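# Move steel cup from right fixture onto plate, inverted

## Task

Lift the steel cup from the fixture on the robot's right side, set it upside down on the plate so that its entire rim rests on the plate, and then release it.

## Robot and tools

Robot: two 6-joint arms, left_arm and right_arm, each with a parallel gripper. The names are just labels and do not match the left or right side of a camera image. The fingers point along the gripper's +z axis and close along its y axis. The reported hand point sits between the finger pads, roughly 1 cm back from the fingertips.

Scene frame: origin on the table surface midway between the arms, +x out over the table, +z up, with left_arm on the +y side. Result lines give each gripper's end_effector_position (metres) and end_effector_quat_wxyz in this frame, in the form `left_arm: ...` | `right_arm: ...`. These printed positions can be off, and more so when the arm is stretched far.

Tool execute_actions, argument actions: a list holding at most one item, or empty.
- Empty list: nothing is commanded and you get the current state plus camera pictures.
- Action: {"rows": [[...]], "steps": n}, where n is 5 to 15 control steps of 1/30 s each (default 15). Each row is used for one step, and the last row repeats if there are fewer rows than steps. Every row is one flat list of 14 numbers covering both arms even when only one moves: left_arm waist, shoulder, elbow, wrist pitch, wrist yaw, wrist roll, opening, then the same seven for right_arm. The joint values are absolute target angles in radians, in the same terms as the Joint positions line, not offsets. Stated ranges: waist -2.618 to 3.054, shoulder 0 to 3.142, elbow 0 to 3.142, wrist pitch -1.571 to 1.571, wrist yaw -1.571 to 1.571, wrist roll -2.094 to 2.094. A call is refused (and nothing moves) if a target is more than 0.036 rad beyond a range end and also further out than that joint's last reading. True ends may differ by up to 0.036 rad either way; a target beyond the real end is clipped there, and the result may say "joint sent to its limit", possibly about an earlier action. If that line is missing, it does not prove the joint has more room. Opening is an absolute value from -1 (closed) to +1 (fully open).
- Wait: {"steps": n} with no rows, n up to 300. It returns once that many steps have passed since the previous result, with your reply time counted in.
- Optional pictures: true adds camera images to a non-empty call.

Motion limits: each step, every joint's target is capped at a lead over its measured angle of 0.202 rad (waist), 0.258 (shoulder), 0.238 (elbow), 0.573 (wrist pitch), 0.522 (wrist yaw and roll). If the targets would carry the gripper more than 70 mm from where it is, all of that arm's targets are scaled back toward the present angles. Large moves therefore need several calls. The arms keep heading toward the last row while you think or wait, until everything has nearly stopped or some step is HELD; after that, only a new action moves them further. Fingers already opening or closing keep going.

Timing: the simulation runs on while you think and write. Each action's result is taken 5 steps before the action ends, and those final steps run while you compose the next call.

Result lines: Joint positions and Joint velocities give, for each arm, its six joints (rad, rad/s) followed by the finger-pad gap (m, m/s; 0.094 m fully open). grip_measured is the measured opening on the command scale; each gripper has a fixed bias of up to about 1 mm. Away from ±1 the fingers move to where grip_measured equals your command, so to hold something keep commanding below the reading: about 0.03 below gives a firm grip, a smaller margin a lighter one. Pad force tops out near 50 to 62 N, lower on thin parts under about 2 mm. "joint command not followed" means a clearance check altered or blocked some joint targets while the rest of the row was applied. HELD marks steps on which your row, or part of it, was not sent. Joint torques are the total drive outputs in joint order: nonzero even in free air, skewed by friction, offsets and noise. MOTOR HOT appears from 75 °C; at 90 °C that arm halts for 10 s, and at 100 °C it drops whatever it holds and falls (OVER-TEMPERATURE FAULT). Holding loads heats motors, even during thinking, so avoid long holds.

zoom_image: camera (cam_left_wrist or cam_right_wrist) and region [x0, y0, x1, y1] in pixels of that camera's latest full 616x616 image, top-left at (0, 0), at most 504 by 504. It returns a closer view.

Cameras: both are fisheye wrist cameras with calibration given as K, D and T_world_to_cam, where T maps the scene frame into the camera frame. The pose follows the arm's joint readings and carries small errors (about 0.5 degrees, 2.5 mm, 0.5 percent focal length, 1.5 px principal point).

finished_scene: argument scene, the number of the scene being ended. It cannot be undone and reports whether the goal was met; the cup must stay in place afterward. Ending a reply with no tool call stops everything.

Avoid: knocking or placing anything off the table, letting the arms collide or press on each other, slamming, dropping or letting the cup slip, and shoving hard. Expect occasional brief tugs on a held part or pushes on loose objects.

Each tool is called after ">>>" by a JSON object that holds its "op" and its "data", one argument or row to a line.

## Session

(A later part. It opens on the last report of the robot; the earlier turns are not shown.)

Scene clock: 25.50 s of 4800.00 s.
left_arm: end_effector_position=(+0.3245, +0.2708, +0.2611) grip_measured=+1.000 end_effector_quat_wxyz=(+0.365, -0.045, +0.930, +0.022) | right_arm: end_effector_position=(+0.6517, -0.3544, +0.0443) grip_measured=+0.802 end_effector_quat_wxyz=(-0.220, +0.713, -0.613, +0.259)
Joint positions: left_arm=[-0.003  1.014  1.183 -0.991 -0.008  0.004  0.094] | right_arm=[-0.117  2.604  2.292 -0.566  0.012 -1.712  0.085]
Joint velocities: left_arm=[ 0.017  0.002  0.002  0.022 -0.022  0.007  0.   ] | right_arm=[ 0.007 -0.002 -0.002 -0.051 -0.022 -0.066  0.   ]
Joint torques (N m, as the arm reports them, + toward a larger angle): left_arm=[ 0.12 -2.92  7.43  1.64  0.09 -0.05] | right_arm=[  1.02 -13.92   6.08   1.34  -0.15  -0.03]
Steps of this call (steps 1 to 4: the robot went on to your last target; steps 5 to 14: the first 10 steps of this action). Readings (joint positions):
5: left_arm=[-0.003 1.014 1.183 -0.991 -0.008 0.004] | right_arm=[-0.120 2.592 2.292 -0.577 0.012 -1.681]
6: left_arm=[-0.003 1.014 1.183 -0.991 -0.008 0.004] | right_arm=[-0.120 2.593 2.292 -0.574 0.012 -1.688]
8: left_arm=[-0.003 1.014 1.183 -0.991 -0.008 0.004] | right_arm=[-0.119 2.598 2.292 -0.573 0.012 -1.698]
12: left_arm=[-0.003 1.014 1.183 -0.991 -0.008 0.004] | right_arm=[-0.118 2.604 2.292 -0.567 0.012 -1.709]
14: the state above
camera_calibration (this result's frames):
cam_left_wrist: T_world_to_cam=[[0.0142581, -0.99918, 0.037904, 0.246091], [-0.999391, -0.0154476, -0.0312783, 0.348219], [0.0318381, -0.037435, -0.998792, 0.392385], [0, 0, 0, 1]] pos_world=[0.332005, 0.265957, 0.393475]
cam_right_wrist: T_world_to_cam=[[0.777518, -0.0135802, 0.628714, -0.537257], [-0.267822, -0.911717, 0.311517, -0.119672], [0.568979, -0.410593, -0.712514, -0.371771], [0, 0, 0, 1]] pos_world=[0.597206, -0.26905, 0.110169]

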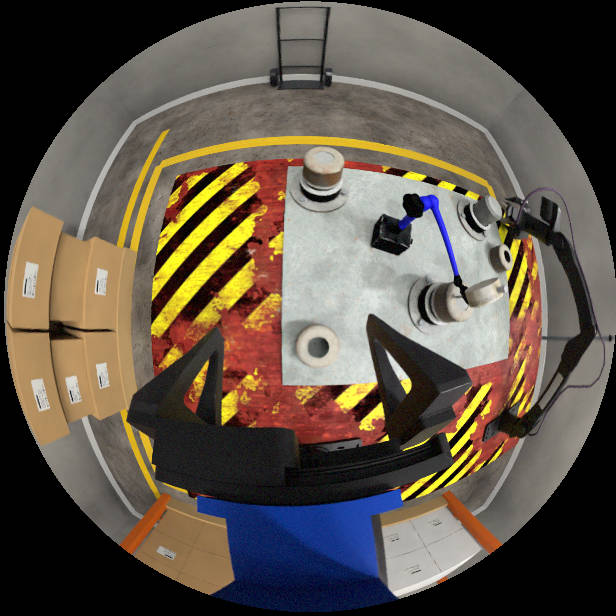

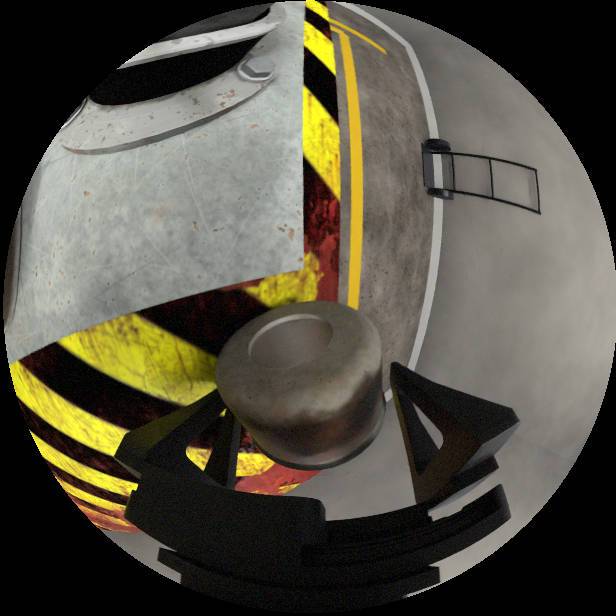

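>>> {"op": "execute_actions", "data": {
  "actions": [
    {"rows":[[0,1.0,1.2,-1,0,0,1,-0.105,2.605,2.38,-0.72,0,-1.72,0.8]],"steps":12}
  ]
}}

>>> {"op": "execute_actions", "data": {
  "actions": [
    {"rows":[[0,1.0,1.2,-1,0,0,1,-0.105,2.625,2.455,-0.87,0,-1.72,0.75]]}
  ],
  "pictures": true
}}

Scene clock: 25.90 s of 4800.00 s.
left_arm: end_effector_position=(+0.3245, +0.2708, +0.2611) grip_measured=+1.000 end_effector_quat_wxyz=(+0.365, -0.045, +0.930, +0.022) | right_arm: end_effector_position=(+0.6435, -0.3543, +0.0486) grip_measured=+0.802 end_effector_quat_wxyz=(-0.204, +0.721, -0.617, +0.241)
Joint positions: left_arm=[-0.003  1.014  1.183 -0.991 -0.008  0.004  0.094] | right_arm=[-0.116  2.611  2.353 -0.67   0.012 -1.715  0.085]
Joint velocities: left_arm=[-0.007  0.012 -0.007 -0.051 -0.051  0.037  0.   ] | right_arm=[-0.007  0.002  0.037 -0.227  0.066  0.051 -0.001]
Joint torques (N m, as the arm reports them, + toward a larger angle): left_arm=[ 0.46 -2.65  7.24  1.59  0.12  0.02] | right_arm=[  0.86 -14.81   9.7    1.11  -0.14  -0.02]
Steps of this call (steps 1 to 5: the last 5 steps of your previous action; steps 6 to 12: the first 7 steps of this action). Readings (joint positions):
6: left_arm=[-0.003 1.014 1.183 -0.991 -0.008 0.004] | right_arm=[-0.116 2.606 2.304 -0.584 0.012 -1.715]
7: left_arm=[-0.003 1.014 1.183 -0.991 -0.008 0.004] | right_arm=[-0.116 2.611 2.321 -0.611 0.012 -1.715]
9: left_arm=[-0.003 1.014 1.183 -0.991 -0.008 0.004] | right_arm=[-0.116 2.611 2.341 -0.646 0.012 -1.715]
12: the state above

Scene clock: 26.40 s of 4800.00 s.
left_arm: end_effector_position=(+0.3245, +0.2708, +0.2611) grip_measured=+1.000 end_effector_quat_wxyz=(+0.365, -0.045, +0.930, +0.022) | right_arm: end_effector_position=(+0.6249, -0.3545, +0.0470) grip_measured=+0.753 end_effector_quat_wxyz=(-0.173, +0.732, -0.626, +0.206)
Joint positions: left_arm=[-0.003  1.014  1.183 -0.991 -0.008  0.004  0.094] | right_arm=[-0.116  2.625  2.428 -0.829  0.012 -1.716  0.082]
Joint velocities: left_arm=[-0.002  0.007 -0.002 -0.037  0.022  0.081  0.   ] | right_arm=[ 0.017  0.022 -0.022 -0.11   0.051 -0.037  0.001]
Joint torques (N m, as the arm reports them, + toward a larger angle): left_arm=[ 0.26 -2.65  7.3   1.62  0.05 -0.03] | right_arm=[  0.93 -14.1    9.54   0.95  -0.11   0.01]
Steps of this call (steps 1 to 5: the last 5 steps of your previous action; steps 6 to 15: the first 10 steps of this action). Readings (joint positions):
6: left_arm=[-0.003 1.014 1.183 -0.991 -0.008 0.004] | right_arm=[-0.116 2.616 2.369 -0.713 0.012 -1.716]
7: left_arm=[-0.003 1.014 1.183 -0.991 -0.008 0.004] | right_arm=[-0.116 2.623 2.392 -0.741 0.012 -1.716]
9: left_arm=[-0.003 1.014 1.183 -0.991 -0.008 0.004] | right_arm=[-0.116 2.625 2.415 -0.781 0.012 -1.716]
13: left_arm=[-0.003 1.014 1.183 -0.991 -0.008 0.004] | right_arm=[-0.116 2.625 2.428 -0.821 0.012 -1.716]
15: the state above
camera_calibration (this result's frames):
cam_left_wrist: T_world_to_cam=[[0.0142581, -0.99918, 0.037904, 0.246091], [-0.999391, -0.0154476, -0.0312783, 0.348219], [0.0318381, -0.037435, -0.998792, 0.392385], [0, 0, 0, 1]] pos_world=[0.332005, 0.265957, 0.393475]
cam_right_wrist: T_world_to_cam=[[0.861975, -0.00793381, 0.506889, -0.563137], [-0.215066, -0.911165, 0.351462, -0.162424], [0.459071, -0.411966, -0.787107, -0.282993], [0, 0, 0, 1]] pos_world=[0.580392, -0.269046, 0.119788]

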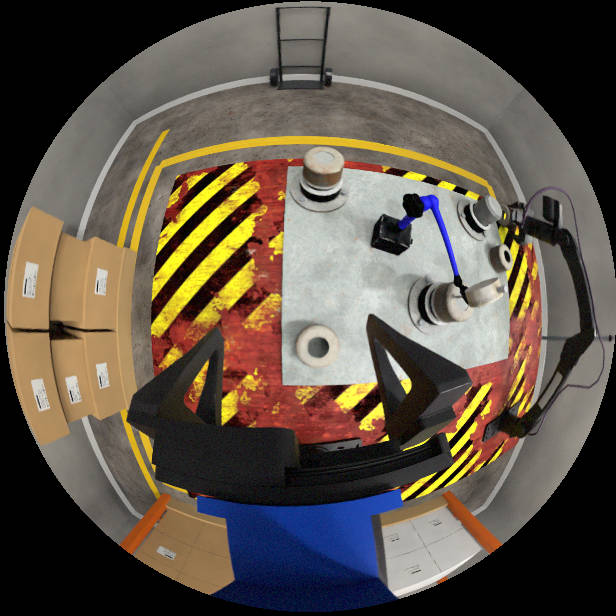

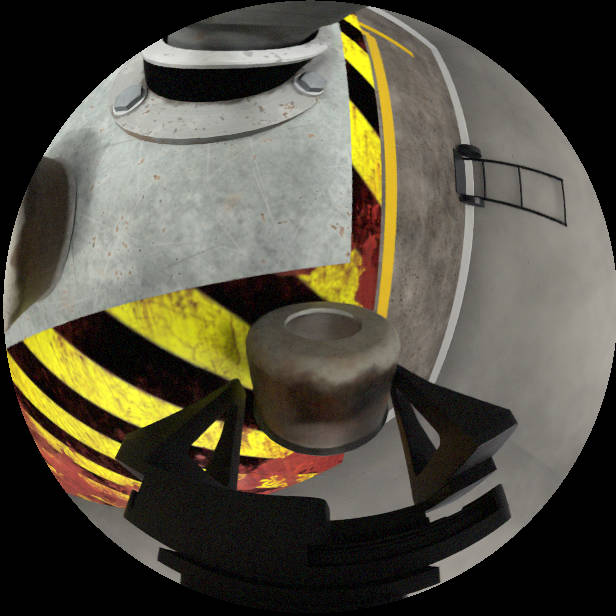

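Working; continue and go lower.

>>> {"op": "execute_actions", "data": {
  "actions": [
    {"rows":[[0,1.0,1.2,-1,0,0,1,-0.105,2.635,2.455,-0.97,0,-1.66,0.72]]}
  ]
}}

>>> {"op": "execute_actions", "data": {
  "actions": [
    {"steps":8}
  ],
  "pictures": true
}}

Scene clock: 26.90 s of 4800.00 s.
left_arm: end_effector_position=(+0.3245, +0.2708, +0.2611) grip_measured=+1.000 end_effector_quat_wxyz=(+0.365, -0.045, +0.930, +0.022) | right_arm: end_effector_position=(+0.6015, -0.3549, +0.0343) grip_measured=+0.723 end_effector_quat_wxyz=(-0.141, +0.730, -0.648, +0.164)
Joint positions: left_arm=[-0.003  1.014  1.183 -0.991 -0.008  0.004  0.094] | right_arm=[-0.116  2.627  2.43  -0.937  0.012 -1.678  0.081]
Joint velocities: left_arm=[ 0.002  0.017  0.007  0.022 -0.037  0.007  0.   ] | right_arm=[ 0.002  0.012  0.012 -0.139  0.051 -0.022 -0.001]
Joint torques (N m, as the arm reports them, + toward a larger angle): left_arm=[ 0.35 -2.77  7.25  1.62  0.11 -0.11] | right_arm=[  0.87 -13.53   9.26   0.87  -0.15   0.1 ]
Steps of this call (steps 1 to 5: the last 5 steps of your previous action; steps 6 to 15: the first 10 steps of this action). Readings (joint positions):
6: left_arm=[-0.003 1.014 1.183 -0.991 -0.008 0.004] | right_arm=[-0.116 2.626 2.428 -0.851 0.012 -1.710]
7: left_arm=[-0.003 1.014 1.183 -0.991 -0.008 0.004] | right_arm=[-0.116 2.626 2.428 -0.863 0.012 -1.702]
9: left_arm=[-0.003 1.014 1.183 -0.991 -0.008 0.004] | right_arm=[-0.116 2.626 2.430 -0.888 0.012 -1.691]
13: left_arm=[-0.003 1.014 1.183 -0.991 -0.008 0.004] | right_arm=[-0.116 2.626 2.430 -0.926 0.012 -1.680]
15: the state above

Scene clock: 27.17 s of 4800.00 s.
left_arm: end_effector_position=(+0.3245, +0.2708, +0.2611) grip_measured=+1.000 end_effector_quat_wxyz=(+0.365, -0.045, +0.930, +0.022) | right_arm: end_effector_position=(+0.5998, -0.3549, +0.0328) grip_measured=+0.722 end_effector_quat_wxyz=(-0.139, +0.729, -0.650, +0.161)
Joint positions: left_arm=[-0.003  1.014  1.183 -0.991 -0.008  0.004  0.094] | right_arm=[-0.116  2.628  2.43  -0.945  0.012 -1.674  0.081]
Joint velocities: left_arm=[-0.007  0.012 -0.002 -0.007  0.037  0.037  0.   ] | right_arm=[ 0.002 -0.012 -0.017 -0.051  0.007 -0.066 -0.   ]
Joint torques (N m, as the arm reports them, + toward a larger angle): left_arm=[ 0.14 -2.64  7.3   1.63  0.12 -0.11] | right_arm=[  0.9  -13.42   9.35   0.75  -0.13   0.11]
Kept back: nothing.
Steps of this call (steps 1 to 5: the last 5 steps of your previous action; steps 6 to 8: the robot went on to your last target). Readings (joint positions):
1: left_arm=[-0.003 1.014 1.183 -0.991 -0.008 0.004] | right_arm=[-0.116 2.628 2.430 -0.941 0.012 -1.677]
2: left_arm=[-0.003 1.014 1.183 -0.991 -0.008 0.004] | right_arm=[-0.116 2.628 2.430 -0.942 0.012 -1.676]
4: left_arm=[-0.003 1.014 1.183 -0.991 -0.008 0.004] | right_arm=[-0.116 2.628 2.430 -0.945 0.012 -1.675]
8: the state above
camera_calibration (this result's frames):
cam_left_wrist: T_world_to_cam=[[0.0142581, -0.99918, 0.037904, 0.246091], [-0.999391, -0.0154476, -0.0312783, 0.348219], [0.0318381, -0.037435, -0.998792, 0.392385], [0, 0, 0, 1]] pos_world=[0.332005, 0.265957, 0.393475]
cam_right_wrist: T_world_to_cam=[[0.913647, -0.0491495, 0.403526, -0.576529], [-0.207724, -0.909724, 0.359516, -0.167327], [0.349427, -0.412293, -0.841377, -0.215303], [0, 0, 0, 1]] pos_world=[0.567219, -0.269325, 0.11165]

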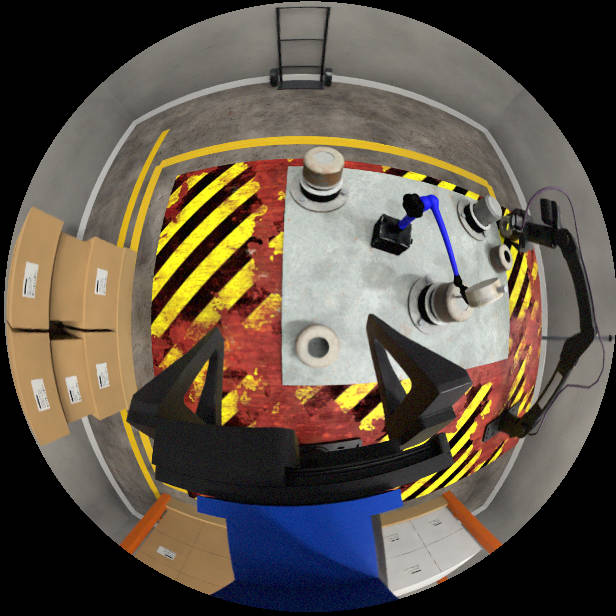

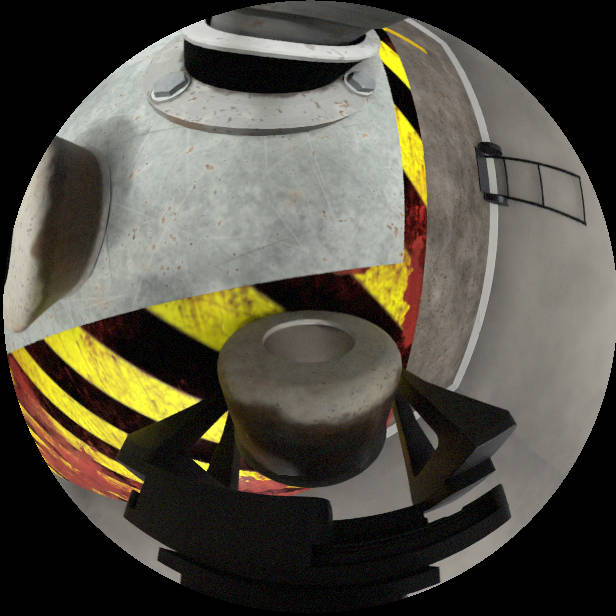

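>>> {"op": "execute_actions", "data": {
  "actions": [
    {"rows":[[0,1.0,1.2,-1,0,0,1,-0.105,2.63,2.455,-0.95,0,-1.66,0.46]]}
  ]
}}

>>> {"op": "execute_actions", "data": {
  "actions": [
    {"rows":[[0,1.0,1.2,-1,0,0,1,-0.105,2.45,2.4,-0.8,0,-1.66,0.46]]}
  ]
}}

>>> {"op": "execute_actions", "data": {
  "actions": [
    {"rows":[[0,1.0,1.2,-1,0,0,1,-0.105,2.25,2.1,-0.45,0,-1.3,0.46]],"steps":12}
  ]
}}

>>> {"op": "execute_actions", "data": {
  "actions": [
    {"rows":[[0,1.0,1.2,-1,0,0,1,-0.105,2.1,1.8,-0.1,0,-0.95,0.46]],"steps":12}
  ]
}}

>>> {"op": "execute_actions", "data": {
  "actions": [
    {"rows":[[0,1.0,1.2,-1,0,0,1,0.05,2.0,1.5,0.25,0,-0.6,0.46]],"steps":12}
  ]
}}

>>> {"op": "execute_actions", "data": {
  "actions": [
    {"rows":[[0,1.0,1.2,-1,0,0,1,0.22,1.95,1.22,0.6,0,-0.3,0.46]],"steps":12}
  ]
}}

>>> {"op": "execute_actions", "data": {
  "actions": [
    {"rows":[[0,1.0,1.2,-1,0,0,1,0.39,1.95,0.96,0.96,0,0,0.46]]}
  ]
}}

>>> {"op": "execute_actions", "data": {
  "actions": [
    {"steps":12}
  ],
  "pictures": true
}}

Scene clock: 28.07 s of 4800.00 s.
left_arm: end_effector_position=(+0.3245, +0.2708, +0.2611) grip_measured=+1.000 end_effector_quat_wxyz=(+0.365, -0.045, +0.930, +0.022) | right_arm: end_effector_position=(+0.5996, -0.3547, +0.0327) grip_measured=+0.527 end_effector_quat_wxyz=(-0.139, +0.729, -0.651, +0.160)
Joint positions: left_arm=[-0.003  1.014  1.183 -0.991 -0.008  0.004  0.094] | right_arm=[-0.116  2.628  2.43  -0.945  0.011 -1.672  0.072]
Joint velocities: left_arm=[-0.022  0.007 -0.017 -0.007 -0.022 -0.022  0.   ] | right_arm=[-0.002  0.007  0.002  0.051  0.051  0.066  0.   ]
Joint torques (N m, as the arm reports them, + toward a larger angle): left_arm=[ 0.42 -2.96  7.33  1.63  0.09 -0.08] | right_arm=[  0.96 -13.82   8.94   0.92  -0.12   0.08]
Steps of this call (steps 1 to 15: the robot went on to your last target; steps 16 to 17: nothing new was sent; steps 18 to 27: the first 10 steps of this action). Readings (joint positions):
18: left_arm=[-0.003 1.014 1.183 -0.991 -0.008 0.004] | right_arm=[-0.116 2.628 2.430 -0.946 0.013 -1.674]
19: left_arm=[-0.003 1.014 1.183 -0.991 -0.008 0.004] | right_arm=[-0.116 2.628 2.430 -0.945 0.011 -1.673]
21: left_arm=[-0.003 1.014 1.183 -0.991 -0.008 0.004] | right_arm=[-0.116 2.628 2.430 -0.945 0.011 -1.672]
25: left_arm=[-0.003 1.014 1.183 -0.991 -0.008 0.004] | right_arm=[-0.116 2.628 2.430 -0.945 0.011 -1.672]
27: the state above

Scene clock: 28.57 s of 4800.00 s.
left_arm: end_effector_position=(+0.3245, +0.2708, +0.2611) grip_measured=+1.000 end_effector_quat_wxyz=(+0.365, -0.045, +0.930, +0.022) | right_arm: end_effector_position=(+0.6195, -0.3545, +0.1202) grip_measured=+0.527 end_effector_quat_wxyz=(-0.207, +0.708, -0.633, +0.234)
Joint positions: left_arm=[-0.003  1.014  1.183 -0.991 -0.008  0.004  0.094] | right_arm=[-0.116  2.479  2.394 -0.851  0.011 -1.672  0.072]
Joint velocities: left_arm=[-0.002 -0.012 -0.012 -0.066 -0.037 -0.037  0.   ] | right_arm=[-0.007 -0.369  0.012  0.33  -0.022  0.007 -0.   ]
Joint torques (N m, as the arm reports them, + toward a larger angle): left_arm=[ 0.15 -2.58  7.39  1.66  0.09 -0.1 ] | right_arm=[  0.99 -13.72   7.52   1.32  -0.11   0.15]
Steps of this call (steps 1 to 5: the last 5 steps of your previous action; steps 6 to 15: the first 10 steps of this action). Readings (joint positions):
6: left_arm=[-0.003 1.014 1.183 -0.991 -0.008 0.004] | right_arm=[-0.116 2.619 2.423 -0.937 0.011 -1.672]
7: left_arm=[-0.003 1.014 1.183 -0.991 -0.008 0.004] | right_arm=[-0.116 2.607 2.409 -0.928 0.011 -1.672]
9: left_arm=[-0.003 1.014 1.183 -0.991 -0.008 0.004] | right_arm=[-0.116 2.578 2.396 -0.917 0.011 -1.672]
13: left_arm=[-0.003 1.014 1.183 -0.991 -0.008 0.004] | right_arm=[-0.116 2.509 2.394 -0.875 0.011 -1.672]
15: the state above

Scene clock: 28.97 s of 4800.00 s.
left_arm: end_effector_position=(+0.3245, +0.2708, +0.2611) grip_measured=+1.000 end_effector_quat_wxyz=(+0.365, -0.045, +0.930, +0.022) | right_arm: end_effector_position=(+0.6183, -0.3545, +0.1527) grip_measured=+0.527 end_effector_quat_wxyz=(+0.292, -0.597, +0.704, -0.249)
Joint positions: left_arm=[-0.003  1.014  1.183 -0.991 -0.008  0.004  0.094] | right_arm=[-0.116  2.297  2.103 -0.588  0.011 -1.399  0.072]
Joint velocities: left_arm=[-0.002 -0.017 -0.002  0.051  0.022  0.007  0.   ] | right_arm=[-0.002 -0.12  -0.027  0.637 -0.022  0.535 -0.   ]
Joint torques (N m, as the arm reports them, + toward a larger angle): left_arm=[ 0.13 -2.74  7.27  1.68  0.1  -0.05] | right_arm=[  1.08 -15.71   7.32   2.01  -0.11   0.14]
Steps of this call (steps 1 to 5: the last 5 steps of your previous action; steps 6 to 12: the first 7 steps of this action). Readings (joint positions):
6: left_arm=[-0.003 1.014 1.183 -0.991 -0.008 0.004] | right_arm=[-0.116 2.430 2.340 -0.770 0.011 -1.625]
7: left_arm=[-0.003 1.014 1.183 -0.991 -0.008 0.004] | right_arm=[-0.116 2.387 2.245 -0.701 0.011 -1.562]
9: left_arm=[-0.003 1.014 1.183 -0.991 -0.008 0.004] | right_arm=[-0.116 2.324 2.134 -0.646 0.011 -1.475]
12: the state above

Scene clock: 29.37 s of 4800.00 s.
left_arm: end_effector_position=(+0.3245, +0.2708, +0.2611) grip_measured=+1.000 end_effector_quat_wxyz=(+0.365, -0.045, +0.930, +0.022) | right_arm: end_effector_position=(+0.6161, -0.3545, +0.1848) grip_measured=+0.527 end_effector_quat_wxyz=(+0.413, -0.444, +0.757, -0.242)
Joint positions: left_arm=[-0.003  1.014  1.183 -0.991 -0.008  0.004  0.094] | right_arm=[-0.116  2.135  1.806 -0.243  0.011 -1.052  0.072]
Joint velocities: left_arm=[-0.022  0.017  0.002  0.022 -0.022  0.007  0.   ] | right_arm=[ 0.007 -0.002 -0.061  0.564  0.11   0.52   0.   ]
Joint torques (N m, as the arm reports them, + toward a larger angle): left_arm=[ 0.09 -2.76  7.19  1.59  0.13 -0.06] | right_arm=[  0.85 -14.19   7.63   2.34  -0.07   0.13]
Steps of this call (steps 1 to 5: the last 5 steps of your previous action; steps 6 to 12: the first 7 steps of this action). Readings (joint positions):
6: left_arm=[-0.003 1.014 1.183 -0.991 -0.008 0.004] | right_arm=[-0.116 2.258 2.052 -0.451 0.011 -1.290]
7: left_arm=[-0.003 1.014 1.183 -0.991 -0.008 0.004] | right_arm=[-0.116 2.216 1.961 -0.372 0.011 -1.224]
9: left_arm=[-0.003 1.014 1.183 -0.991 -0.008 0.004] | right_arm=[-0.116 2.153 1.845 -0.305 0.011 -1.132]
12: the state above

Scene clock: 29.77 s of 4800.00 s.
left_arm: end_effector_position=(+0.3245, +0.2708, +0.2611) grip_measured=+1.000 end_effector_quat_wxyz=(+0.365, -0.045, +0.930, +0.022) | right_arm: end_effector_position=(+0.5931, -0.2647, +0.1778) grip_measured=+0.527 end_effector_quat_wxyz=(+0.514, -0.357, +0.764, -0.155)
Joint positions: left_arm=[-0.003  1.014  1.183 -0.991 -0.008  0.004  0.094] | right_arm=[ 0.035  2.038  1.511  0.09   0.018 -0.721  0.072]
Joint velocities: left_arm=[-0.007  0.017 -0.012 -0.081  0.007  0.037  0.   ] | right_arm=[ 0.75   0.007 -0.408  0.491 -0.271  0.564 -0.   ]
Joint torques (N m, as the arm reports them, + toward a larger angle): left_arm=[ 0.33 -2.76  7.15  1.64  0.08 -0.05] | right_arm=[ -2.79 -13.64   8.65   2.73   0.2    0.17]
Steps of this call (steps 1 to 5: the last 5 steps of your previous action; steps 6 to 12: the first 7 steps of this action). Readings (joint positions):
6: left_arm=[-0.003 1.014 1.183 -0.991 -0.008 0.004] | right_arm=[-0.108 2.125 1.772 -0.136 0.016 -0.958]
7: left_arm=[-0.003 1.014 1.183 -0.991 -0.008 0.004] | right_arm=[-0.097 2.102 1.714 -0.075 0.024 -0.909]
9: left_arm=[-0.003 1.014 1.183 -0.991 -0.008 0.004] | right_arm=[-0.052 2.057 1.601 0.014 0.029 -0.819]
12: the state above

Scene clock: 30.17 s of 4800.00 s.
left_arm: end_effector_position=(+0.3245, +0.2708, +0.2611) grip_measured=+1.000 end_effector_quat_wxyz=(+0.365, -0.045, +0.930, +0.022) | right_arm: end_effector_position=(+0.5392, -0.1621, +0.1594) grip_measured=+0.527 end_effector_quat_wxyz=(+0.588, -0.292, +0.754, -0.013)
Joint positions: left_arm=[-0.003  1.014  1.183 -0.991 -0.008  0.004  0.094] | right_arm=[ 0.221  1.977  1.218  0.447  0.005 -0.391  0.072]
Joint velocities: left_arm=[ 0.012 -0.012  0.002 -0.007 -0.022 -0.081  0.   ] | right_arm=[ 0.554  0.115 -0.232  0.344 -0.154  0.505  0.   ]
Joint torques (N m, as the arm reports them, + toward a larger angle): left_arm=[ 0.16 -2.77  7.48  1.6   0.09 -0.01] | right_arm=[ -3.2  -12.35   8.69   2.99   0.31   0.16]
Steps of this call (steps 1 to 5: the last 5 steps of your previous action; steps 6 to 12: the first 7 steps of this action). Readings (joint positions):
6: left_arm=[-0.003 1.014 1.183 -0.991 -0.008 0.004] | right_arm=[0.090 2.030 1.455 0.206 -0.002 -0.607]
7: left_arm=[-0.003 1.014 1.183 -0.991 -0.008 0.004] | right_arm=[0.101 2.007 1.386 0.295 0.012 -0.550]
9: left_arm=[-0.003 1.014 1.183 -0.991 -0.008 0.004] | right_arm=[0.147 1.972 1.274 0.393 0.019 -0.463]
12: the state above

Scene clock: 30.67 s of 4800.00 s.
left_arm: end_effector_position=(+0.3245, +0.2708, +0.2611) grip_measured=+1.000 end_effector_quat_wxyz=(+0.365, -0.045, +0.930, +0.022) | right_arm: end_effector_position=(+0.4591, -0.0758, +0.1282) grip_measured=+0.526 end_effector_quat_wxyz=(+0.608, -0.233, +0.743, +0.159)
Joint positions: left_arm=[-0.003  1.014  1.183 -0.991 -0.008  0.004  0.094] | right_arm=[ 0.416  1.982  0.948  0.821 -0.013 -0.051  0.072]
Joint velocities: left_arm=[-0.012 -0.007 -0.007  0.022 -0.022 -0.022  0.   ] | right_arm=[-0.046  0.007  0.007  0.286 -0.066  0.33   0.001]
Joint torques (N m, as the arm reports them, + toward a larger angle): left_arm=[ 0.08 -2.74  7.41  1.63  0.06 -0.1 ] | right_arm=[ -2.22 -11.44   7.09   2.85   0.16   0.08]
Steps of this call (steps 1 to 5: the last 5 steps of your previous action; steps 6 to 15: the first 10 steps of this action). Readings (joint positions):
6: left_arm=[-0.003 1.014 1.183 -0.991 -0.008 0.004] | right_arm=[0.248 1.980 1.180 0.558 -0.002 -0.296]
7: left_arm=[-0.003 1.014 1.183 -0.991 -0.008 0.004] | right_arm=[0.262 1.969 1.120 0.649 0.013 -0.242]
9: left_arm=[-0.003 1.014 1.183 -0.991 -0.008 0.004] | right_arm=[0.318 1.957 1.017 0.757 0.019 -0.157]
13: left_arm=[-0.003 1.014 1.183 -0.991 -0.008 0.004] | right_arm=[0.411 1.980 0.950 0.808 -0.007 -0.072]
15: the state above

Scene clock: 31.07 s of 4800.00 s.
left_arm: end_effector_position=(+0.3245, +0.2708, +0.2611) grip_measured=+1.000 end_effector_quat_wxyz=(+0.365, -0.045, +0.930, +0.022) | right_arm: end_effector_position=(+0.4678, -0.0841, +0.1459) grip_measured=+0.526 end_effector_quat_wxyz=(+0.633, -0.203, +0.727, +0.170)
Joint positions: left_arm=[-0.003  1.014  1.183 -0.991 -0.008  0.004  0.094] | right_arm=[ 0.397  1.982  0.948  0.894 -0.007 -0.011  0.072]
Joint velocities: left_arm=[-0.032 -0.012 -0.002 -0.037 -0.007  0.007  0.   ] | right_arm=[-0.027 -0.027 -0.017  0.037 -0.007  0.051  0.   ]
Joint torques (N m, as the arm reports them, + toward a larger angle): left_arm=[ 0.11 -2.71  7.18  1.66  0.13 -0.06] | right_arm=[ -0.68 -11.66   7.44   2.59   0.09   0.08]
Kept back: nothing.
Steps of this call (steps 1 to 5: the last 5 steps of your previous action; steps 6 to 12: the robot went on to your last target). Readings (joint positions):
1: left_arm=[-0.003 1.014 1.183 -0.991 -0.008 0.004] | right_arm=[0.413 1.982 0.948 0.835 -0.013 -0.042]
2: left_arm=[-0.003 1.014 1.183 -0.991 -0.008 0.004] | right_arm=[0.408 1.982 0.948 0.850 -0.013 -0.035]
4: left_arm=[-0.003 1.014 1.183 -0.991 -0.008 0.004] | right_arm=[0.401 1.982 0.948 0.872 -0.010 -0.025]
8: left_arm=[-0.003 1.014 1.183 -0.991 -0.008 0.004] | right_arm=[0.397 1.982 0.948 0.889 -0.007 -0.015]
12: the state above
camera_calibration (this result's frames):
cam_left_wrist: T_world_to_cam=[[0.0142581, -0.99918, 0.037904, 0.246091], [-0.999391, -0.0154476, -0.0312783, 0.348219], [0.0318381, -0.037435, -0.998792, 0.392385], [0, 0, 0, 1]] pos_world=[0.332005, 0.265957, 0.393475]
cam_right_wrist: T_world_to_cam=[[0.495358, -0.854821, -0.154601, -0.278857], [-0.525038, -0.15283, -0.837244, 0.397647], [0.692066, 0.495907, -0.524519, -0.0925413], [0, 0, 0, 1]] pos_world=[0.410959, -0.131709, 0.241276]

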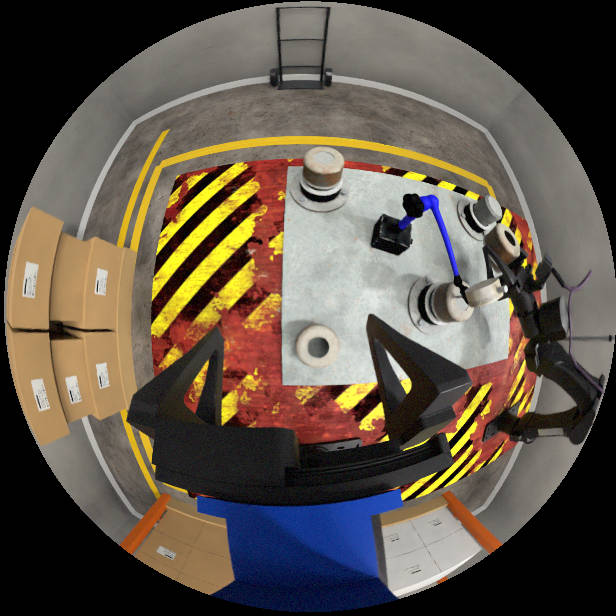

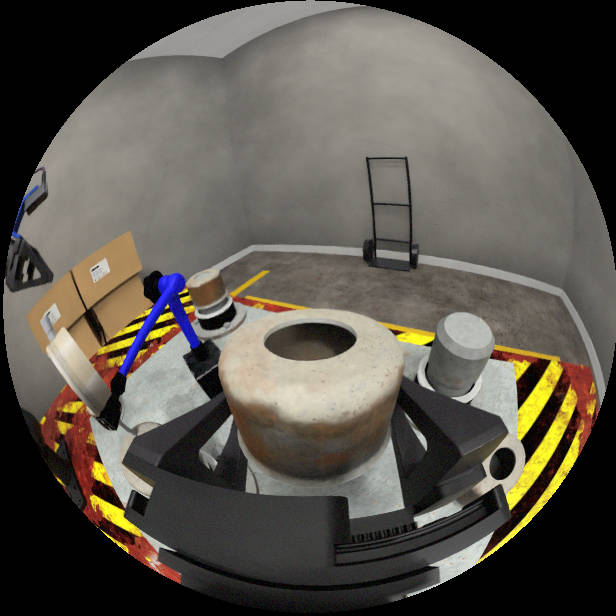

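>>> {"op": "execute_actions", "data": {
  "actions": [
    {"rows":[[0,1.0,1.2,-1,0,0,1,0.37,2.12,0.96,1.2,0,0,0.46]]}
  ]
}}

>>> {"op": "execute_actions", "data": {
  "actions": [
    {"rows":[[0,1.0,1.2,-1,0,0,1,0.37,2.26,0.96,1.33,0,0,0.46]]}
  ]
}}

>>> {"op": "execute_actions", "data": {
  "actions": [
    {"rows":[[0,1.0,1.2,-1,0,0,1,0.37,2.36,0.96,1.42,0,0,0.46]]}
  ]
}}

>>> {"op": "execute_actions", "data": {
  "actions": [
    {"steps":15}
  ],
  "pictures": true
}}

>>> {"op": "zoom_image", "data": {
  "camera": "cam_left_wrist",
  "region": [400,170,580,350]
}}

Scene clock: 31.60 s of 4800.00 s.
left_arm: end_effector_position=(+0.3245, +0.2708, +0.2611) grip_measured=+1.000 end_effector_quat_wxyz=(+0.365, -0.045, +0.930, +0.022) | right_arm: end_effector_position=(+0.4803, -0.0897, +0.1023) grip_measured=+0.526 end_effector_quat_wxyz=(+0.643, -0.192, +0.723, +0.167)
Joint positions: left_arm=[-0.003  1.014  1.183 -0.991 -0.008  0.004  0.094] | right_arm=[ 0.377  2.155  0.952  1.084 -0.007 -0.008  0.072]
Joint velocities: left_arm=[-0.007  0.002 -0.012 -0.007 -0.007  0.051  0.   ] | right_arm=[ 0.022 -0.012  0.002  0.212 -0.051 -0.066 -0.001]
Joint torques (N m, as the arm reports them, + toward a larger angle): left_arm=[ 0.24 -2.93  7.61  1.65  0.13  0.  ] | right_arm=[ -0.61 -11.99   6.06   2.79   0.09   0.08]
Steps of this call (steps 1 to 6: the robot went on to your last target; steps 7 to 16: the first 10 steps of this action). Readings (joint positions):
7: left_arm=[-0.003 1.014 1.183 -0.991 -0.008 0.004] | right_arm=[0.396 1.999 0.948 0.929 -0.008 -0.009]
8: left_arm=[-0.003 1.014 1.183 -0.991 -0.008 0.004] | right_arm=[0.394 2.030 0.951 0.996 -0.008 -0.009]
10: left_arm=[-0.003 1.014 1.183 -0.991 -0.008 0.004] | right_arm=[0.387 2.089 0.952 1.067 -0.008 -0.009]
14: left_arm=[-0.003 1.014 1.183 -0.991 -0.008 0.004] | right_arm=[0.378 2.152 0.952 1.081 -0.007 -0.008]
16: the state above

Scene clock: 32.10 s of 4800.00 s.
left_arm: end_effector_position=(+0.3245, +0.2708, +0.2611) grip_measured=+1.000 end_effector_quat_wxyz=(+0.365, -0.045, +0.930, +0.022) | right_arm: end_effector_position=(+0.4801, -0.0898, +0.0681) grip_measured=+0.526 end_effector_quat_wxyz=(+0.650, -0.191, +0.716, +0.168)
Joint positions: left_arm=[-0.003  1.014  1.183 -0.991 -0.008  0.004  0.094] | right_arm=[ 0.377  2.29   0.953  1.238 -0.007 -0.008  0.072]
Joint velocities: left_arm=[ 0.017 -0.027 -0.017  0.022 -0.007  0.007  0.   ] | right_arm=[-0.007  0.007 -0.002  0.007 -0.037 -0.051 -0.001]
Joint torques (N m, as the arm reports them, + toward a larger angle): left_arm=[ 0.31 -2.85  7.34  1.64  0.13 -0.11] | right_arm=[ -0.43 -12.28   5.23   2.75   0.1    0.11]
Steps of this call (steps 1 to 5: the last 5 steps of your previous action; steps 6 to 15: the first 10 steps of this action). Readings (joint positions):
6: left_arm=[-0.003 1.014 1.183 -0.991 -0.008 0.004] | right_arm=[0.377 2.167 0.952 1.148 -0.007 -0.008]
7: left_arm=[-0.003 1.014 1.183 -0.991 -0.008 0.004] | right_arm=[0.377 2.189 0.953 1.195 -0.007 -0.008]
9: left_arm=[-0.003 1.014 1.183 -0.991 -0.008 0.004] | right_arm=[0.377 2.234 0.953 1.237 -0.007 -0.008]
13: left_arm=[-0.003 1.014 1.183 -0.991 -0.008 0.004] | right_arm=[0.377 2.287 0.953 1.238 -0.007 -0.008]
15: the state above

Scene clock: 32.60 s of 4800.00 s.
left_arm: end_effector_position=(+0.3245, +0.2708, +0.2611) grip_measured=+1.000 end_effector_quat_wxyz=(+0.365, -0.045, +0.930, +0.022) | right_arm: end_effector_position=(+0.4774, -0.0913, +0.0462) grip_measured=+0.526 end_effector_quat_wxyz=(+0.656, -0.190, +0.711, +0.169)
Joint positions: left_arm=[-0.003  1.014  1.183 -0.991 -0.008  0.004  0.094] | right_arm=[ 0.377  2.381  0.953  1.346 -0.007 -0.009  0.072]
Joint velocities: left_arm=[ 0.007  0.007 -0.002 -0.066  0.022  0.007  0.   ] | right_arm=[-0.002 -0.002 -0.002  0.125 -0.066 -0.095 -0.   ]
Joint torques (N m, as the arm reports them, + toward a larger angle): left_arm=[ 0.27 -2.95  7.04  1.66  0.11  0.  ] | right_arm=[ -0.83 -11.64   4.71   2.49   0.14   0.09]
Steps of this call (steps 1 to 5: the last 5 steps of your previous action; steps 6 to 15: the first 10 steps of this action). Readings (joint positions):
6: left_arm=[-0.003 1.014 1.183 -0.991 -0.008 0.004] | right_arm=[0.377 2.299 0.953 1.276 -0.007 -0.008]
7: left_arm=[-0.003 1.014 1.183 -0.991 -0.008 0.004] | right_arm=[0.377 2.313 0.953 1.308 -0.007 -0.008]
9: left_arm=[-0.003 1.014 1.183 -0.991 -0.008 0.004] | right_arm=[0.377 2.344 0.953 1.336 -0.007 -0.008]
13: left_arm=[-0.003 1.014 1.183 -0.991 -0.008 0.004] | right_arm=[0.377 2.381 0.953 1.340 -0.007 -0.009]
15: the state above

Scene clock: 33.10 s of 4800.00 s.
left_arm: end_effector_position=(+0.3245, +0.2708, +0.2611) grip_measured=+1.000 end_effector_quat_wxyz=(+0.365, -0.045, +0.930, +0.022) | right_arm: end_effector_position=(+0.4776, -0.0912, +0.0489) grip_measured=+0.526 end_effector_quat_wxyz=(+0.660, -0.189, +0.707, +0.171)
Joint positions: left_arm=[-0.003  1.014  1.183 -0.991 -0.008  0.004  0.094] | right_arm=[ 0.377  2.381  0.953  1.356 -0.007 -0.008  0.072]
Joint velocities: left_arm=[-0.002 -0.002 -0.022 -0.022 -0.007  0.037  0.   ] | right_arm=[-0.007  0.022 -0.027 -0.037 -0.007  0.007 -0.   ]
Joint torques (N m, as the arm reports them, + toward a larger angle): left_arm=[ 0.16 -2.95  7.26  1.65  0.08 -0.02] | right_arm=[ -0.8  -11.74   4.89   2.52   0.09   0.1 ]
Kept back: nothing.
Steps of this call (steps 1 to 5: the last 5 steps of your previous action; steps 6 to 15: the robot went on to your last target). Readings (joint positions):
1: left_arm=[-0.003 1.014 1.183 -0.991 -0.008 0.004] | right_arm=[0.377 2.381 0.953 1.349 -0.007 -0.008]
2: left_arm=[-0.003 1.014 1.183 -0.991 -0.008 0.004] | right_arm=[0.377 2.381 0.953 1.351 -0.007 -0.008]
4: left_arm=[-0.003 1.014 1.183 -0.991 -0.008 0.004] | right_arm=[0.377 2.381 0.953 1.353 -0.007 -0.008]
8: left_arm=[-0.003 1.014 1.183 -0.991 -0.008 0.004] | right_arm=[0.377 2.381 0.953 1.356 -0.007 -0.008]
15: the state above
camera_calibration (this result's frames):
cam_left_wrist: T_world_to_cam=[[0.0142581, -0.99918, 0.037904, 0.246091], [-0.999391, -0.0154476, -0.0312783, 0.348219], [0.0318381, -0.037435, -0.998792, 0.392385], [0, 0, 0, 1]] pos_world=[0.332005, 0.265957, 0.393475]
cam_right_wrist: T_world_to_cam=[[0.486562, -0.859433, -0.156946, -0.300939], [-0.477889, -0.111437, -0.871323, 0.303365], [0.731354, 0.498956, -0.464934, -0.168067], [0, 0, 0, 1]] pos_world=[0.414317, -0.140973, 0.138958]

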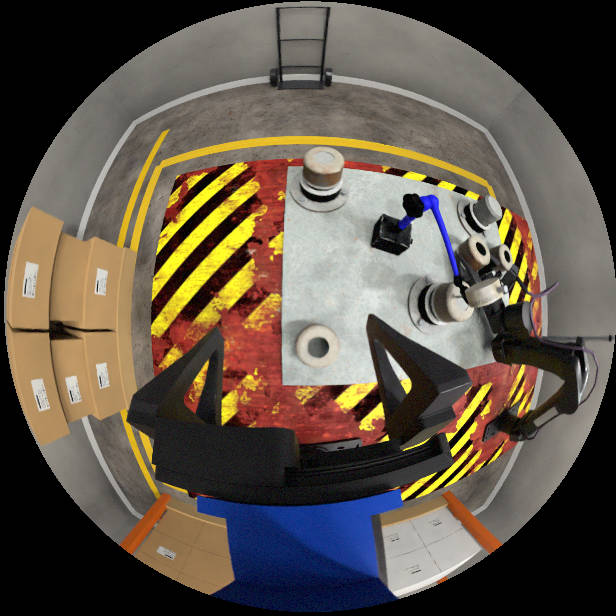

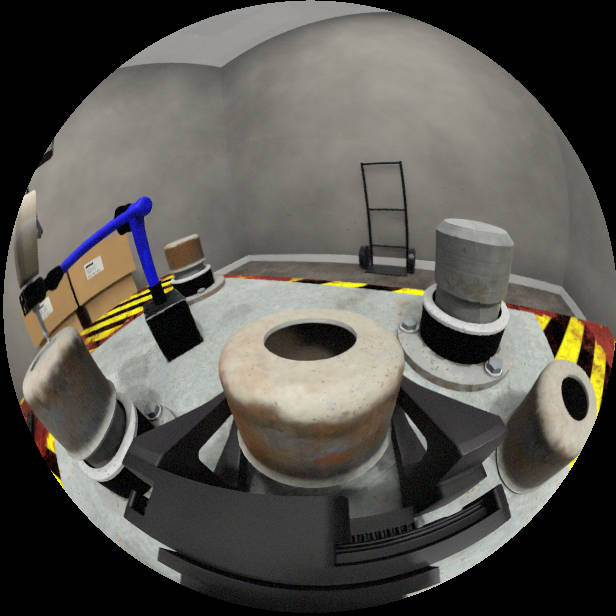

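Region (400, 170, 580, 350) of cam_left_wrist's 616x616 image, scaled by 2.800, with more detail than that image has.

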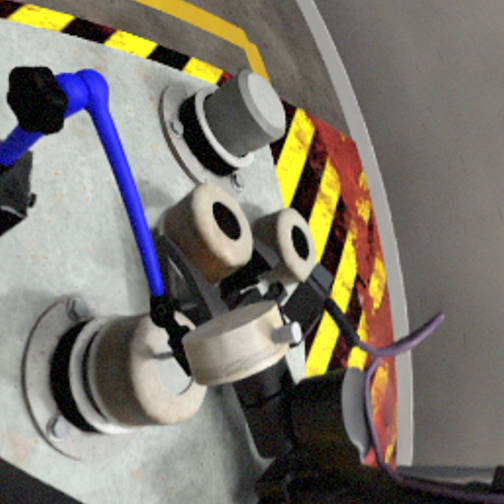

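>>> {"op": "execute_actions", "data": {
  "actions": [
    {"rows":[[0,1.0,1.2,-1,0,0,1,0.37,2.41,0.96,1.41,0,0,0.46]]}
  ]
}}

>>> {"op": "execute_actions", "data": {
  "actions": [
    {"steps":8}
  ]
}}

Scene clock: 33.57 s of 4800.00 s.
left_arm: end_effector_position=(+0.3245, +0.2708, +0.2611) grip_measured=+1.000 end_effector_quat_wxyz=(+0.365, -0.045, +0.930, +0.022) | right_arm: end_effector_position=(+0.4767, -0.0917, +0.0455) grip_measured=+0.526 end_effector_quat_wxyz=(+0.664, -0.188, +0.703, +0.171)
Joint positions: left_arm=[-0.003  1.014  1.183 -0.991 -0.008  0.004  0.094] | right_arm=[ 0.377  2.402  0.953  1.389 -0.007 -0.009  0.072]
Joint velocities: left_arm=[-0.007 -0.012 -0.002  0.007 -0.022 -0.022  0.   ] | right_arm=[ 0.002 -0.007 -0.002 -0.037  0.007 -0.051  0.   ]
Joint torques (N m, as the arm reports them, + toward a larger angle): left_arm=[ 0.11 -2.81  7.34  1.7   0.1  -0.03] | right_arm=[-0.72 -9.64  4.78  2.08  0.09  0.12]
Steps of this call (steps 1 to 4: the robot went on to your last target; steps 5 to 14: the first 10 steps of this action). Readings (joint positions):
5: left_arm=[-0.003 1.014 1.183 -0.991 -0.008 0.004] | right_arm=[0.377 2.384 0.953 1.359 -0.007 -0.008]
6: left_arm=[-0.003 1.014 1.183 -0.991 -0.008 0.004] | right_arm=[0.377 2.390 0.953 1.365 -0.007 -0.008]
8: left_arm=[-0.003 1.014 1.183 -0.991 -0.008 0.004] | right_arm=[0.377 2.399 0.953 1.380 -0.007 -0.009]
12: left_arm=[-0.003 1.014 1.183 -0.991 -0.008 0.004] | right_arm=[0.377 2.402 0.953 1.388 -0.007 -0.009]
14: the state above

Scene clock: 33.83 s of 4800.00 s.
left_arm: end_effector_position=(+0.3245, +0.2708, +0.2611) grip_measured=+1.000 end_effector_quat_wxyz=(+0.365, -0.045, +0.930, +0.022) | right_arm: end_effector_position=(+0.4767, -0.0917, +0.0455) grip_measured=+0.526 end_effector_quat_wxyz=(+0.664, -0.188, +0.703, +0.171)
Joint positions: left_arm=[-0.003  1.014  1.183 -0.991 -0.008  0.004  0.094] | right_arm=[ 0.377  2.403  0.953  1.39  -0.007 -0.009  0.072]
Joint velocities: left_arm=[-0.002 -0.027 -0.007 -0.037 -0.051 -0.081  0.   ] | right_arm=[ 0.027  0.017 -0.007 -0.022  0.051  0.11  -0.   ]
Joint torques (N m, as the arm reports them, + toward a larger angle): left_arm=[ 0.24 -2.75  7.3   1.59  0.1  -0.08] | right_arm=[-0.61 -9.68  4.57  2.06  0.07  0.13]
Kept back: nothing.
Steps of this call (steps 1 to 5: the last 5 steps of your previous action; steps 6 to 8: the robot went on to your last target). Readings (joint positions):
1: left_arm=[-0.003 1.014 1.183 -0.991 -0.008 0.004] | right_arm=[0.377 2.403 0.953 1.389 -0.007 -0.009]
2: left_arm=[-0.003 1.014 1.183 -0.991 -0.008 0.004] | right_arm=[0.377 2.403 0.953 1.389 -0.007 -0.009]
4: left_arm=[-0.003 1.014 1.183 -0.991 -0.008 0.004] | right_arm=[0.377 2.403 0.953 1.390 -0.007 -0.009]
8: the state above

Contact. Release.

>>> {"op": "execute_actions", "data": {
  "actions": [
    {"rows":[[0,1.0,1.2,-1,0,0,1,0.37,2.39,0.96,1.41,0,0,0.85]],"steps":10}
  ]
}}

>>> {"op": "execute_actions", "data": {
  "actions": [
    {"rows":[[0,1.0,1.2,-1,0,0,1,0.37,2.15,0.93,1.17,0,0,0.85]]}
  ]
}}

>>> {"op": "execute_actions", "data": {
  "actions": [
    {"steps":10}
  ],
  "pictures": true
}}

Scene clock: 34.10 s of 4800.00 s.
left_arm: end_effector_position=(+0.3245, +0.2708, +0.2611) grip_measured=+1.000 end_effector_quat_wxyz=(+0.365, -0.045, +0.930, +0.022) | right_arm: end_effector_position=(+0.4768, -0.0917, +0.0472) grip_measured=+0.847 end_effector_quat_wxyz=(+0.666, -0.187, +0.701, +0.172)
Joint positions: left_arm=[-0.003  1.014  1.183 -0.991 -0.008  0.004  0.094] | right_arm=[ 0.377  2.403  0.953  1.396 -0.007 -0.009  0.087]
Joint velocities: left_arm=[-0.002 -0.002  0.002 -0.066 -0.007 -0.007  0.   ] | right_arm=[-0.007  0.002  0.012  0.037 -0.022  0.007  0.   ]
Joint torques (N m, as the arm reports them, + toward a larger angle): left_arm=[ 0.09 -2.61  7.41  1.63  0.13 -0.08] | right_arm=[ -0.89 -11.1    4.84   2.01   0.12   0.08]
Steps of this call (steps 1 to 3: the robot went on to your last target; steps 4 to 8: the first 5 steps of this action). Readings (joint positions):
4: left_arm=[-0.003 1.014 1.183 -0.991 -0.008 0.004] | right_arm=[0.377 2.403 0.953 1.390 -0.007 -0.009]
5: left_arm=[-0.003 1.014 1.183 -0.991 -0.008 0.004] | right_arm=[0.377 2.403 0.953 1.392 -0.007 -0.009]
7: left_arm=[-0.003 1.014 1.183 -0.991 -0.008 0.004] | right_arm=[0.377 2.403 0.953 1.395 -0.007 -0.009]
8: the state above

Scene clock: 34.60 s of 4800.00 s.
left_arm: end_effector_position=(+0.3245, +0.2708, +0.2611) grip_measured=+1.000 end_effector_quat_wxyz=(+0.365, -0.045, +0.930, +0.022) | right_arm: end_effector_position=(+0.4762, -0.0920, +0.1414) grip_measured=+0.847 end_effector_quat_wxyz=(+0.693, -0.180, +0.675, +0.179)
Joint positions: left_arm=[-0.003  1.014  1.183 -0.991 -0.008  0.004  0.094] | right_arm=[ 0.377  2.129  0.924  1.23  -0.007 -0.008  0.087]
Joint velocities: left_arm=[ 0.002  0.012 -0.007 -0.037  0.022 -0.022  0.   ] | right_arm=[-0.017  0.115 -0.027 -0.315 -0.081 -0.051 -0.001]
Joint torques (N m, as the arm reports them, + toward a larger angle): left_arm=[ 0.34 -2.74  7.44  1.65  0.14 -0.03] | right_arm=[-0.65 -8.58  5.77  1.68  0.11  0.09]
Steps of this call (steps 1 to 5: the last 5 steps of your previous action; steps 6 to 15: the first 10 steps of this action). Readings (joint positions):
6: left_arm=[-0.003 1.014 1.183 -0.991 -0.008 0.004] | right_arm=[0.377 2.377 0.949 1.360 -0.007 -0.008]
7: left_arm=[-0.003 1.014 1.183 -0.991 -0.008 0.004] | right_arm=[0.377 2.329 0.932 1.285 -0.007 -0.008]
9: left_arm=[-0.003 1.014 1.183 -0.991 -0.008 0.004] | right_arm=[0.377 2.232 0.924 1.225 -0.007 -0.008]
13: left_arm=[-0.003 1.014 1.183 -0.991 -0.008 0.004] | right_arm=[0.377 2.129 0.924 1.235 -0.007 -0.008]
15: the state above

Scene clock: 34.93 s of 4800.00 s.
left_arm: end_effector_position=(+0.3245, +0.2708, +0.2611) grip_measured=+1.000 end_effector_quat_wxyz=(+0.365, -0.045, +0.930, +0.022) | right_arm: end_effector_position=(+0.4763, -0.0919, +0.1186) grip_measured=+0.847 end_effector_quat_wxyz=(+0.669, -0.186, +0.698, +0.173)
Joint positions: left_arm=[-0.003  1.014  1.183 -0.991 -0.008  0.004  0.094] | right_arm=[ 0.377  2.148  0.924  1.18  -0.007 -0.008  0.087]
Joint velocities: left_arm=[-0.002 -0.002 -0.002  0.037  0.007 -0.095  0.   ] | right_arm=[ 0.007  0.027  0.002 -0.11   0.051 -0.007 -0.001]
Joint torques (N m, as the arm reports them, + toward a larger angle): left_arm=[ 0.24 -2.88  7.14  1.63  0.09 -0.06] | right_arm=[-0.71 -9.41  6.08  1.79  0.08  0.1 ]
Kept back: nothing.
Steps of this call (steps 1 to 5: the last 5 steps of your previous action; steps 6 to 10: the robot went on to your last target). Readings (joint positions):
1: left_arm=[-0.003 1.014 1.183 -0.991 -0.008 0.004] | right_arm=[0.377 2.133 0.924 1.221 -0.007 -0.008]
2: left_arm=[-0.003 1.014 1.183 -0.991 -0.008 0.004] | right_arm=[0.377 2.137 0.924 1.212 -0.007 -0.008]
4: left_arm=[-0.003 1.014 1.183 -0.991 -0.008 0.004] | right_arm=[0.377 2.144 0.924 1.197 -0.007 -0.008]
8: left_arm=[-0.003 1.014 1.183 -0.991 -0.008 0.004] | right_arm=[0.377 2.148 0.924 1.180 -0.007 -0.008]
10: the state above
camera_calibration (this result's frames):
cam_left_wrist: T_world_to_cam=[[0.0142581, -0.99918, 0.037904, 0.246091], [-0.999391, -0.0154476, -0.0312783, 0.348219], [0.0318381, -0.037435, -0.998792, 0.392385], [0, 0, 0, 1]] pos_world=[0.332005, 0.265957, 0.393475]
cam_right_wrist: T_world_to_cam=[[0.490231, -0.857326, -0.157055, -0.291518], [-0.45728, -0.0995877, -0.883729, 0.356229], [0.742003, 0.505049, -0.440859, -0.141737], [0, 0, 0, 1]] pos_world=[0.410977, -0.142865, 0.20654]

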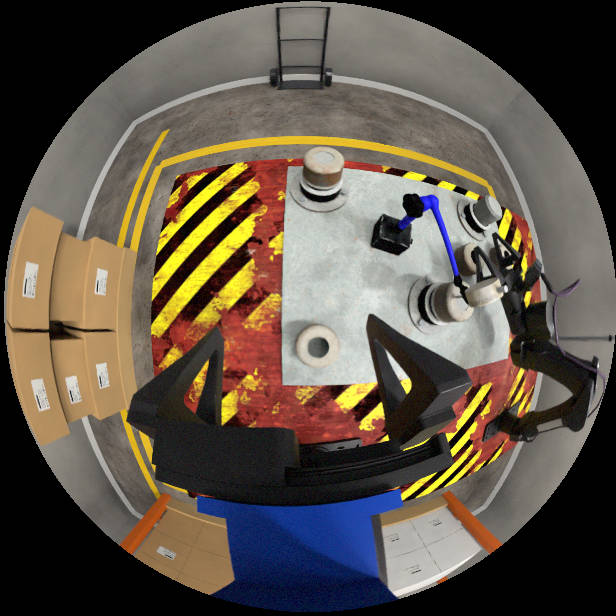

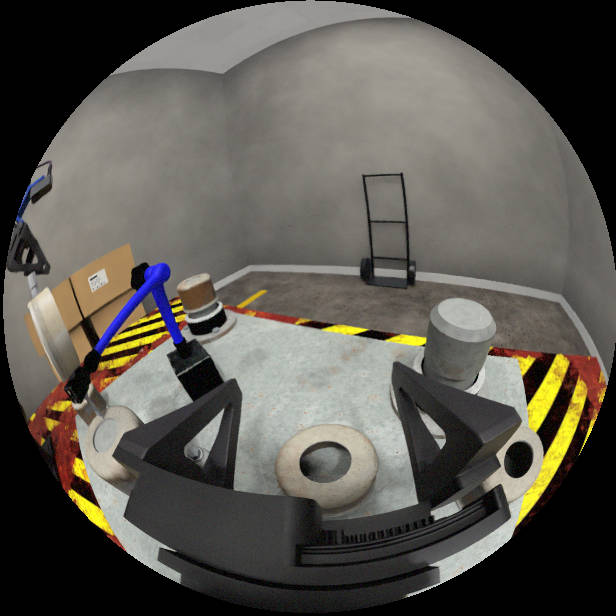

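>>> {"op": "finished_scene", "data": {
  "scene": 1
}}

The scene is finished: the task was done.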